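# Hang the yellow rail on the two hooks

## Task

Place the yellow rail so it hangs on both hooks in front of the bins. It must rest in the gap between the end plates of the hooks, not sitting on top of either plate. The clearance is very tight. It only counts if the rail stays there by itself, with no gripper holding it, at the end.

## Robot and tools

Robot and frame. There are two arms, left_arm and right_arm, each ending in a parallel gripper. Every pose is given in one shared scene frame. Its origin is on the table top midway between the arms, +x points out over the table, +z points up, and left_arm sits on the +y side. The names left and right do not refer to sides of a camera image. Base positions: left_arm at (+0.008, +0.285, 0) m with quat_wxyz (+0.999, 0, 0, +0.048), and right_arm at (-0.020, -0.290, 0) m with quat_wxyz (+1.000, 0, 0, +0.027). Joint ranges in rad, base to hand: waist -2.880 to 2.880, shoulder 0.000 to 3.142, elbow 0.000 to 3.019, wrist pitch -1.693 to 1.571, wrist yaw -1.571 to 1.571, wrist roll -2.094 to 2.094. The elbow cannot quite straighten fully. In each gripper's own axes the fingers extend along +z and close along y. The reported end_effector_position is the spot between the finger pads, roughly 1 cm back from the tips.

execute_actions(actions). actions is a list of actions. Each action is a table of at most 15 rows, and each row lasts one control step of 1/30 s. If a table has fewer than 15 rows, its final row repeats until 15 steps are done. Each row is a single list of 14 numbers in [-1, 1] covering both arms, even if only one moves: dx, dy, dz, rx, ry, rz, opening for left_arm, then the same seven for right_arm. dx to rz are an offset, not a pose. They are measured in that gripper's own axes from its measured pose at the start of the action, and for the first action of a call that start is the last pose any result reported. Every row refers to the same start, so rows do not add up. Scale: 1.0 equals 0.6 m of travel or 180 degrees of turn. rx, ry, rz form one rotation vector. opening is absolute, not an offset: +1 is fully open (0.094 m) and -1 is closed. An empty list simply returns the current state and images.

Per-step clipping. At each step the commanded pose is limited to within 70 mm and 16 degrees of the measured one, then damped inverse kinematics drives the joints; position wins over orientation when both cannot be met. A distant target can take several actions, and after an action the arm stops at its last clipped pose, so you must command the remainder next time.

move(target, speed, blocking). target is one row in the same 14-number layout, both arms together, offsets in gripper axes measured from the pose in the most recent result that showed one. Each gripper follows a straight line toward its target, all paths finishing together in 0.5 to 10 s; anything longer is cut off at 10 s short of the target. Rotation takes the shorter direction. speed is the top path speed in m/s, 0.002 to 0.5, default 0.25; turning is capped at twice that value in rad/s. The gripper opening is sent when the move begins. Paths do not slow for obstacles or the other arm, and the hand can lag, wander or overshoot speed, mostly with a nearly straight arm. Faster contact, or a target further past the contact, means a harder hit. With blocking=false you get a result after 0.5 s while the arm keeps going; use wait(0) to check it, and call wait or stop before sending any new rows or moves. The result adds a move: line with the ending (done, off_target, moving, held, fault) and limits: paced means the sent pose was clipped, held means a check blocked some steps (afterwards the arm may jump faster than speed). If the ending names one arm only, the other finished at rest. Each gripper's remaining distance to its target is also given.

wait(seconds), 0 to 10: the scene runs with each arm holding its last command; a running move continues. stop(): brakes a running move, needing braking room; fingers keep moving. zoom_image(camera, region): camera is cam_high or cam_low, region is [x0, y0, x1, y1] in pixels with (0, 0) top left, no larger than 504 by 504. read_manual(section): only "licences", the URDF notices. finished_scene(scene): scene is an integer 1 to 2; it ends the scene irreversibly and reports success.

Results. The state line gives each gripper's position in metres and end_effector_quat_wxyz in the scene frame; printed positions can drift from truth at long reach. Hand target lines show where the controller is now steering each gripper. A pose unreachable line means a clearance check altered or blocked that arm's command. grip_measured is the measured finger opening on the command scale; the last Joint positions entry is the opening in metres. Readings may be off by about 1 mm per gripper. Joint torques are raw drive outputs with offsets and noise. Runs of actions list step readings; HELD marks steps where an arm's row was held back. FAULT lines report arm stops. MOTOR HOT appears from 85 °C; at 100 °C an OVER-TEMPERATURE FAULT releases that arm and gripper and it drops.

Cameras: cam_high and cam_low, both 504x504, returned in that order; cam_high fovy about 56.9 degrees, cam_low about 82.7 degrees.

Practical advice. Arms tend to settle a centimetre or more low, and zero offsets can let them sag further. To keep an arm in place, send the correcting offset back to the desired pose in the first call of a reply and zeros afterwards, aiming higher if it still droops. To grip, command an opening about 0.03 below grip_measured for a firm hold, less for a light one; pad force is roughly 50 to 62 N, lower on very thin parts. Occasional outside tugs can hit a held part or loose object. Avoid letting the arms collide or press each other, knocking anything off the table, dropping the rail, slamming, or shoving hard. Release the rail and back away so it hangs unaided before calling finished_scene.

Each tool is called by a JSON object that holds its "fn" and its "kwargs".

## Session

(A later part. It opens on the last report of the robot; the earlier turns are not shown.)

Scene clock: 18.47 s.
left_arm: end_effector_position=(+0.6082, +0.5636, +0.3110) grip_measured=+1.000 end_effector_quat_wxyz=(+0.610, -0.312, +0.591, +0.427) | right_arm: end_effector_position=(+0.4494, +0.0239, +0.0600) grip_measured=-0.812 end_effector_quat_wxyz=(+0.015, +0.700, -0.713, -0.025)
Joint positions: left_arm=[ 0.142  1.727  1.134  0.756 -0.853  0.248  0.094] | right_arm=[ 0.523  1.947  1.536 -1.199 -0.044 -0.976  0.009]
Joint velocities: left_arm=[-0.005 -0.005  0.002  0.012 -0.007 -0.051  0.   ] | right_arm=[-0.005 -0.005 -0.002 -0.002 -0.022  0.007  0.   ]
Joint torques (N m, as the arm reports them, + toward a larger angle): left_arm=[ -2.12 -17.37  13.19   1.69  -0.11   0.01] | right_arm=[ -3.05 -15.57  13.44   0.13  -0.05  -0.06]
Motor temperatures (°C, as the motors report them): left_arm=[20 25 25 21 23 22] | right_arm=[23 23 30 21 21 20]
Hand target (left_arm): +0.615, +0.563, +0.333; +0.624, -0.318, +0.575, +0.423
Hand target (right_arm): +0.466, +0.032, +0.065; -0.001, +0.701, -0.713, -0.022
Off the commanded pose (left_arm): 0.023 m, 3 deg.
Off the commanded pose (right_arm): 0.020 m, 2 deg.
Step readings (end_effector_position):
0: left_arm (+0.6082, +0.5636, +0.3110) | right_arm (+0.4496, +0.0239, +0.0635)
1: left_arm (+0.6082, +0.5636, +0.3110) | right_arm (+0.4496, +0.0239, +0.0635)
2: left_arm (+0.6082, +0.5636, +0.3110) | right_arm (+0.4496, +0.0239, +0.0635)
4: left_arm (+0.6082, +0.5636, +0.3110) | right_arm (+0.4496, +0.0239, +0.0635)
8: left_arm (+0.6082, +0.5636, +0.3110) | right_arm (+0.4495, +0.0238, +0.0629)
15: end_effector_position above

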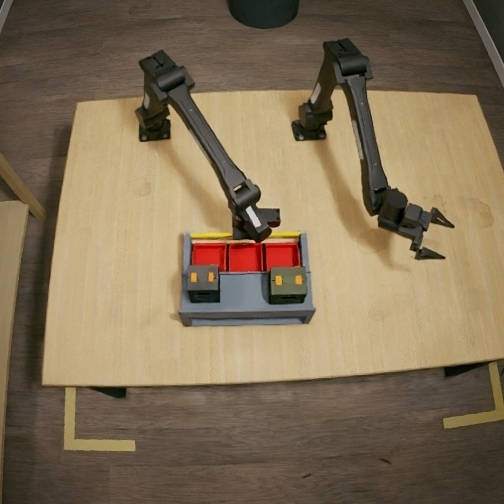

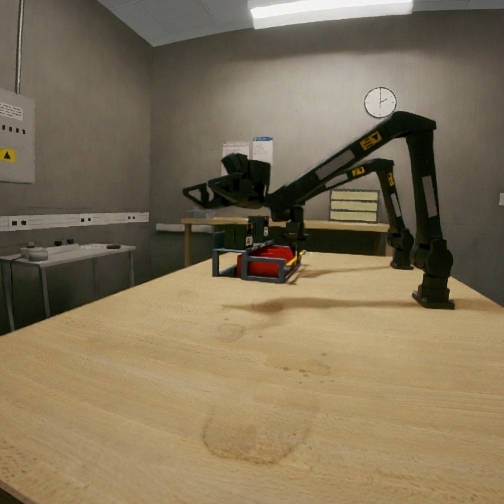

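{"fn": "execute_actions", "kwargs": {"actions": [[[-0.037,-0.0073,0.010,-0.0023,-0.0092,-0.0108,1,-0.0181,-0.0262,-0.0087,0.0082,-0.0055,-0.0005,-0.84],[-0.037,-0.0073,0.010,-0.0023,-0.0092,-0.0108,1,-0.0180,-0.0261,-0.0073,0.0078,-0.0052,-0.0004,-0.84],[-0.037,-0.0073,0.010,-0.0023,-0.0092,-0.0108,1,-0.0179,-0.0261,-0.0060,0.0074,-0.0050,-0.0004,-0.84],[-0.037,-0.0073,0.010,-0.0023,-0.0092,-0.0108,1,-0.0179,-0.0261,-0.0060,0.0074,-0.0050,-0.0004,-0.84],[-0.037,-0.0073,0.010,-0.0023,-0.0092,-0.0108,1,-0.0179,-0.0261,-0.0060,0.0074,-0.0050,-0.0004,-0.84],[-0.037,-0.0073,0.010,-0.0023,-0.0092,-0.0108,1,-0.0179,-0.0261,-0.0060,0.0074,-0.0050,-0.0004,-0.835],[-0.037,-0.0073,0.010,-0.0023,-0.0092,-0.0108,1,-0.0185,-0.0264,-0.0130,0.0095,-0.0064,-0.0005,-0.825],[-0.037,-0.0073,0.010,-0.0023,-0.0092,-0.0108,1,-0.0192,-0.0268,-0.0205,0.0117,-0.0078,-0.0007,-0.815],[-0.037,-0.0073,0.010,-0.0023,-0.0092,-0.0108,1,-0.0192,-0.0268,-0.0205,0.0117,-0.0078,-0.0007,-0.805],[-0.037,-0.0073,0.010,-0.0023,-0.0092,-0.0108,1,-0.0192,-0.0268,-0.0205,0.0117,-0.0078,-0.0007,-0.79],[-0.037,-0.0073,0.010,-0.0023,-0.0092,-0.0108,1,-0.0192,-0.0268,-0.0205,0.0117,-0.0078,-0.0007,-0.76],[-0.037,-0.0073,0.010,-0.0023,-0.0092,-0.0108,1,-0.0192,-0.0268,-0.0205,0.0117,-0.0078,-0.0007,-0.71],[-0.037,-0.0073,0.010,-0.0023,-0.0092,-0.0108,1,-0.0192,-0.0268,-0.0205,0.0117,-0.0078,-0.0007,-0.65],[-0.037,-0.0073,0.010,-0.0023,-0.0092,-0.0108,1,-0.0192,-0.0268,-0.0205,0.0117,-0.0078,-0.0007,-0.60],[-0.037,-0.0073,0.010,-0.0023,-0.0092,-0.0108,1,-0.0192,-0.0268,-0.0205,0.0117,-0.0078,-0.0007,-0.55]],[[-0.037,-0.0073,0.010,-0.0023,-0.0092,-0.0108,1,-0.0130,-0.0164,-0.0300,0.0115,-0.0078,-0.0008,-0.55],[-0.037,-0.0073,0.010,-0.0023,-0.0092,-0.0108,1,-0.0130,-0.0164,-0.0360,0.0132,-0.0089,-0.0008,-0.55],[-0.037,-0.0073,0.010,-0.0023,-0.0092,-0.0108,1,-0.0134,-0.0164,-0.0429,0.0152,-0.0102,-0.0009,-0.55],[-0.037,-0.0073,0.010,-0.0023,-0.0092,-0.0108,1,-0.0138,-0.0164,-0.0497,0.0172,-0.0116,-0.0010,-0.55],[-0.037,-0.0073,0.010,-0.0023,-0.0092,-0.0108,1,-0.0142,-0.0164,-0.0566,0.0191,-0.0129,-0.0011,-0.55],[-0.037,-0.0073,0.010,-0.0023,-0.0092,-0.0108,1,-0.0146,-0.0164,-0.0635,0.0211,-0.0142,-0.0012,-0.55],[-0.037,-0.0073,0.010,-0.0023,-0.0092,-0.0108,1,-0.0150,-0.0163,-0.0703,0.0231,-0.0156,-0.0013,-0.55],[-0.037,-0.0073,0.010,-0.0023,-0.0092,-0.0108,1,-0.0153,-0.0163,-0.0772,0.0251,-0.0169,-0.0015,-0.55],[-0.037,-0.0073,0.010,-0.0023,-0.0092,-0.0108,1,-0.0157,-0.0162,-0.0841,0.0270,-0.0182,-0.0016,-0.55],[-0.037,-0.0073,0.010,-0.0023,-0.0092,-0.0108,1,-0.0160,-0.0161,-0.0909,0.0290,-0.0196,-0.0017,-0.55],[-0.037,-0.0073,0.010,-0.0023,-0.0092,-0.0108,1,-0.0164,-0.0160,-0.0978,0.0310,-0.0209,-0.0018,-0.55],[-0.037,-0.0073,0.010,-0.0023,-0.0092,-0.0108,1,-0.0167,-0.0159,-0.1047,0.0330,-0.0222,-0.0019,-0.55],[-0.037,-0.0073,0.010,-0.0023,-0.0092,-0.0108,1,-0.0170,-0.0158,-0.1115,0.0349,-0.0236,-0.0020,-0.55],[-0.037,-0.0073,0.010,-0.0023,-0.0092,-0.0108,1,-0.0173,-0.0157,-0.1184,0.0369,-0.0249,-0.0021,-0.55]]]}}

{"fn": "wait", "kwargs": {"seconds": 0.3}}

{"fn": "zoom_image", "kwargs": {"camera": "cam_high", "region": [172, 215, 207, 250]}}

{"fn": "zoom_image", "kwargs": {"camera": "cam_high", "region": [283, 215, 318, 250]}}

{"fn": "zoom_image", "kwargs": {"camera": "cam_low", "region": [270, 230, 330, 290]}}

Scene clock: 20.17 s.
left_arm: end_effector_position=(+0.6082, +0.5636, +0.3110) grip_measured=+1.000 end_effector_quat_wxyz=(+0.610, -0.312, +0.591, +0.427) | right_arm: end_effector_position=(+0.4527, +0.0261, +0.1057) grip_measured=-0.552 end_effector_quat_wxyz=(-0.027, +0.701, -0.713, -0.017)
Joint positions: left_arm=[ 0.142  1.727  1.134  0.756 -0.853  0.248  0.094] | right_arm=[ 0.523  1.863  1.536 -1.199 -0.044 -0.976  0.021]
Joint velocities: left_arm=[ 0.005 -0.015  0.002 -0.007 -0.081  0.007  0.   ] | right_arm=[-0.005 -0.298  0.002  0.002  0.007  0.037  0.   ]
Joint torques (N m, as the arm reports them, + toward a larger angle): left_arm=[ -2.36 -17.5   13.17   1.64  -0.1    0.  ] | right_arm=[ -2.44 -16.83  11.5    0.18  -0.07   0.01]
Motor temperatures (°C, as the motors report them): left_arm=[20 25 26 21 23 22] | right_arm=[23 24 30 21 21 20]
Hand target (left_arm): +0.615, +0.563, +0.333; +0.624, -0.318, +0.575, +0.423
Hand target (right_arm): +0.461, +0.032, +0.130; -0.054, +0.701, -0.711, -0.010
Off the commanded pose (left_arm): 0.023 m, 3 deg.
Off the commanded pose (right_arm): 0.028 m, 3 deg.
Step readings (end_effector_position; steps 1 to 15: 1st action; 16 to 30: 2nd action):
0: left_arm (+0.6082, +0.5636, +0.3110) | right_arm (+0.4494, +0.0239, +0.0600)
1: left_arm (+0.6082, +0.5636, +0.3110) | right_arm (+0.4494, +0.0239, +0.0600)
2: left_arm (+0.6082, +0.5636, +0.3110) | right_arm (+0.4494, +0.0239, +0.0600)
4: left_arm (+0.6082, +0.5636, +0.3110) | right_arm (+0.4494, +0.0239, +0.0600)
8: left_arm (+0.6082, +0.5636, +0.3110) | right_arm (+0.4494, +0.0239, +0.0600)
15: left_arm (+0.6082, +0.5636, +0.3110) | right_arm (+0.4494, +0.0239, +0.0600)
16: left_arm (+0.6082, +0.5636, +0.3110) | right_arm (+0.4494, +0.0239, +0.0600)
17: left_arm (+0.6082, +0.5636, +0.3110) | right_arm (+0.4494, +0.0239, +0.0600)
19: left_arm (+0.6082, +0.5636, +0.3110) | right_arm (+0.4495, +0.0240, +0.0610)
23: left_arm (+0.6082, +0.5636, +0.3110) | right_arm (+0.4503, +0.0245, +0.0697)
30: end_effector_position above

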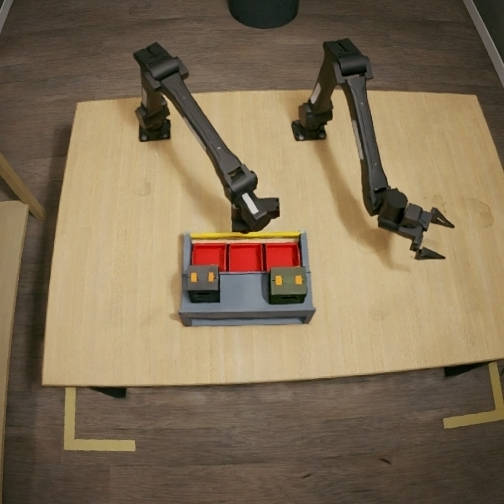

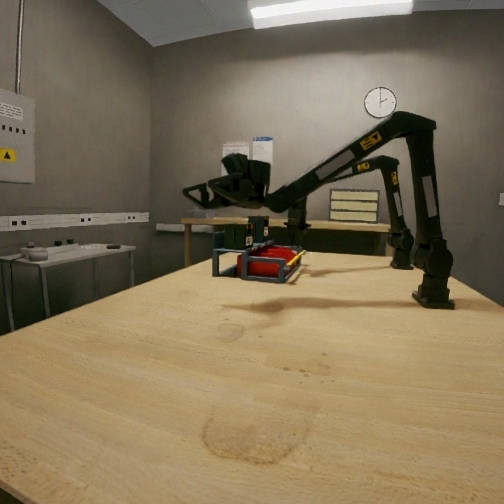

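Scene clock: 20.47 s.
left_arm: end_effector_position=(+0.6082, +0.5636, +0.3110) grip_measured=+1.000 end_effector_quat_wxyz=(+0.610, -0.312, +0.591, +0.427) | right_arm: end_effector_position=(+0.4531, +0.0263, +0.1205) grip_measured=-0.552 end_effector_quat_wxyz=(-0.040, +0.701, -0.712, -0.014)
Joint positions: left_arm=[ 0.142  1.727  1.134  0.756 -0.853  0.248  0.094] | right_arm=[ 0.523  1.836  1.536 -1.199 -0.044 -0.976  0.021]
Joint velocities: left_arm=[ 0.005 -0.005 -0.017  0.012  0.081 -0.037  0.   ] | right_arm=[-0.005 -0.005 -0.007  0.007  0.022 -0.022 -0.   ]
Joint torques (N m, as the arm reports them, + toward a larger angle): left_arm=[ -2.34 -17.41  13.14   1.69  -0.13  -0.01] | right_arm=[ -2.14 -15.31  11.89   0.46   0.    -0.02]
Motor temperatures (°C, as the motors report them): left_arm=[20 25 26 21 23 22] | right_arm=[23 24 30 21 21 20]
Hand target (left_arm): +0.615, +0.563, +0.333; +0.624, -0.318, +0.575, +0.423
Hand target (right_arm): +0.461, +0.032, +0.130; -0.054, +0.701, -0.711, -0.010
Off the commanded pose (left_arm): 0.023 m, 3 deg.
Off the commanded pose (right_arm): 0.015 m, 2 deg.
wait: 0.30 s; no rest

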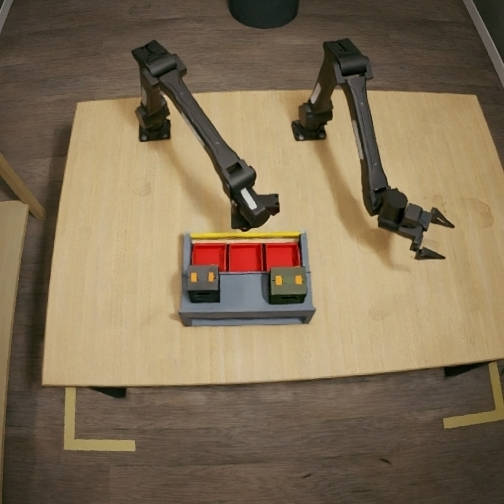

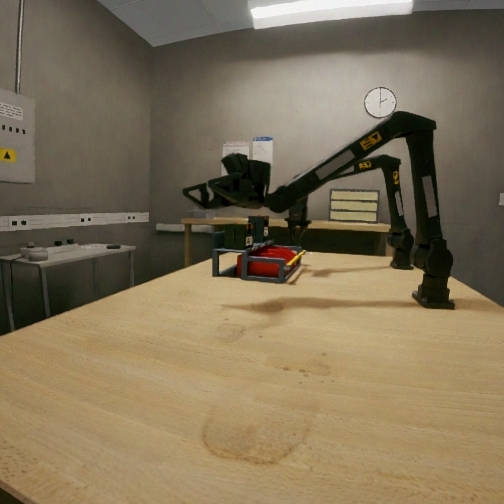

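Region (172, 215, 207, 250) of cam_high's 504x504 image, scaled by 14.400, with more detail than that image has.

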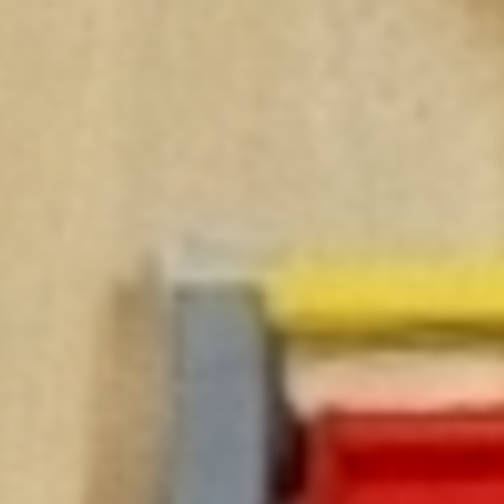

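Region (283, 215, 318, 250) of cam_high's 504x504 image, scaled by 14.400, with more detail than that image has.

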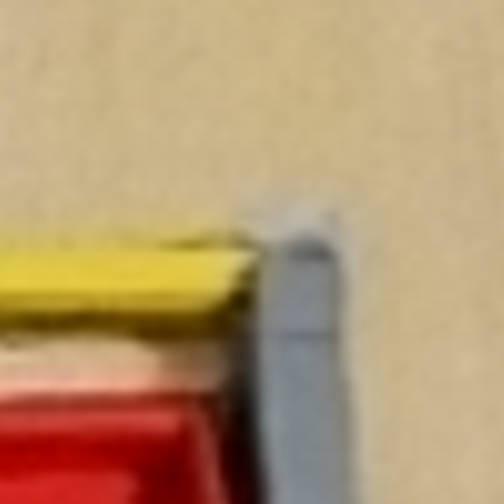

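Region (270, 230, 330, 290) of cam_low's 504x504 image, scaled by 8.400, with more detail than that image has.

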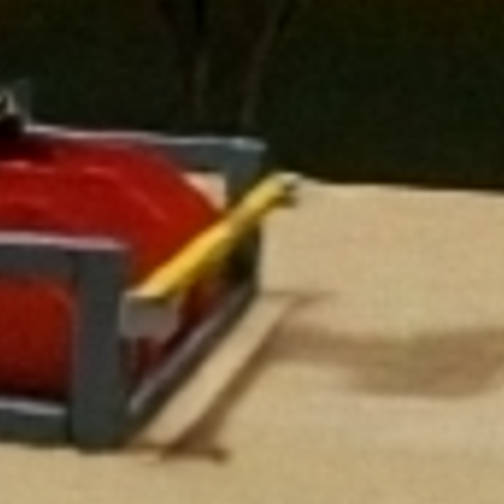

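{"fn": "finished_scene", "kwargs": {"scene": 2}}

The scene is finished: the task was done.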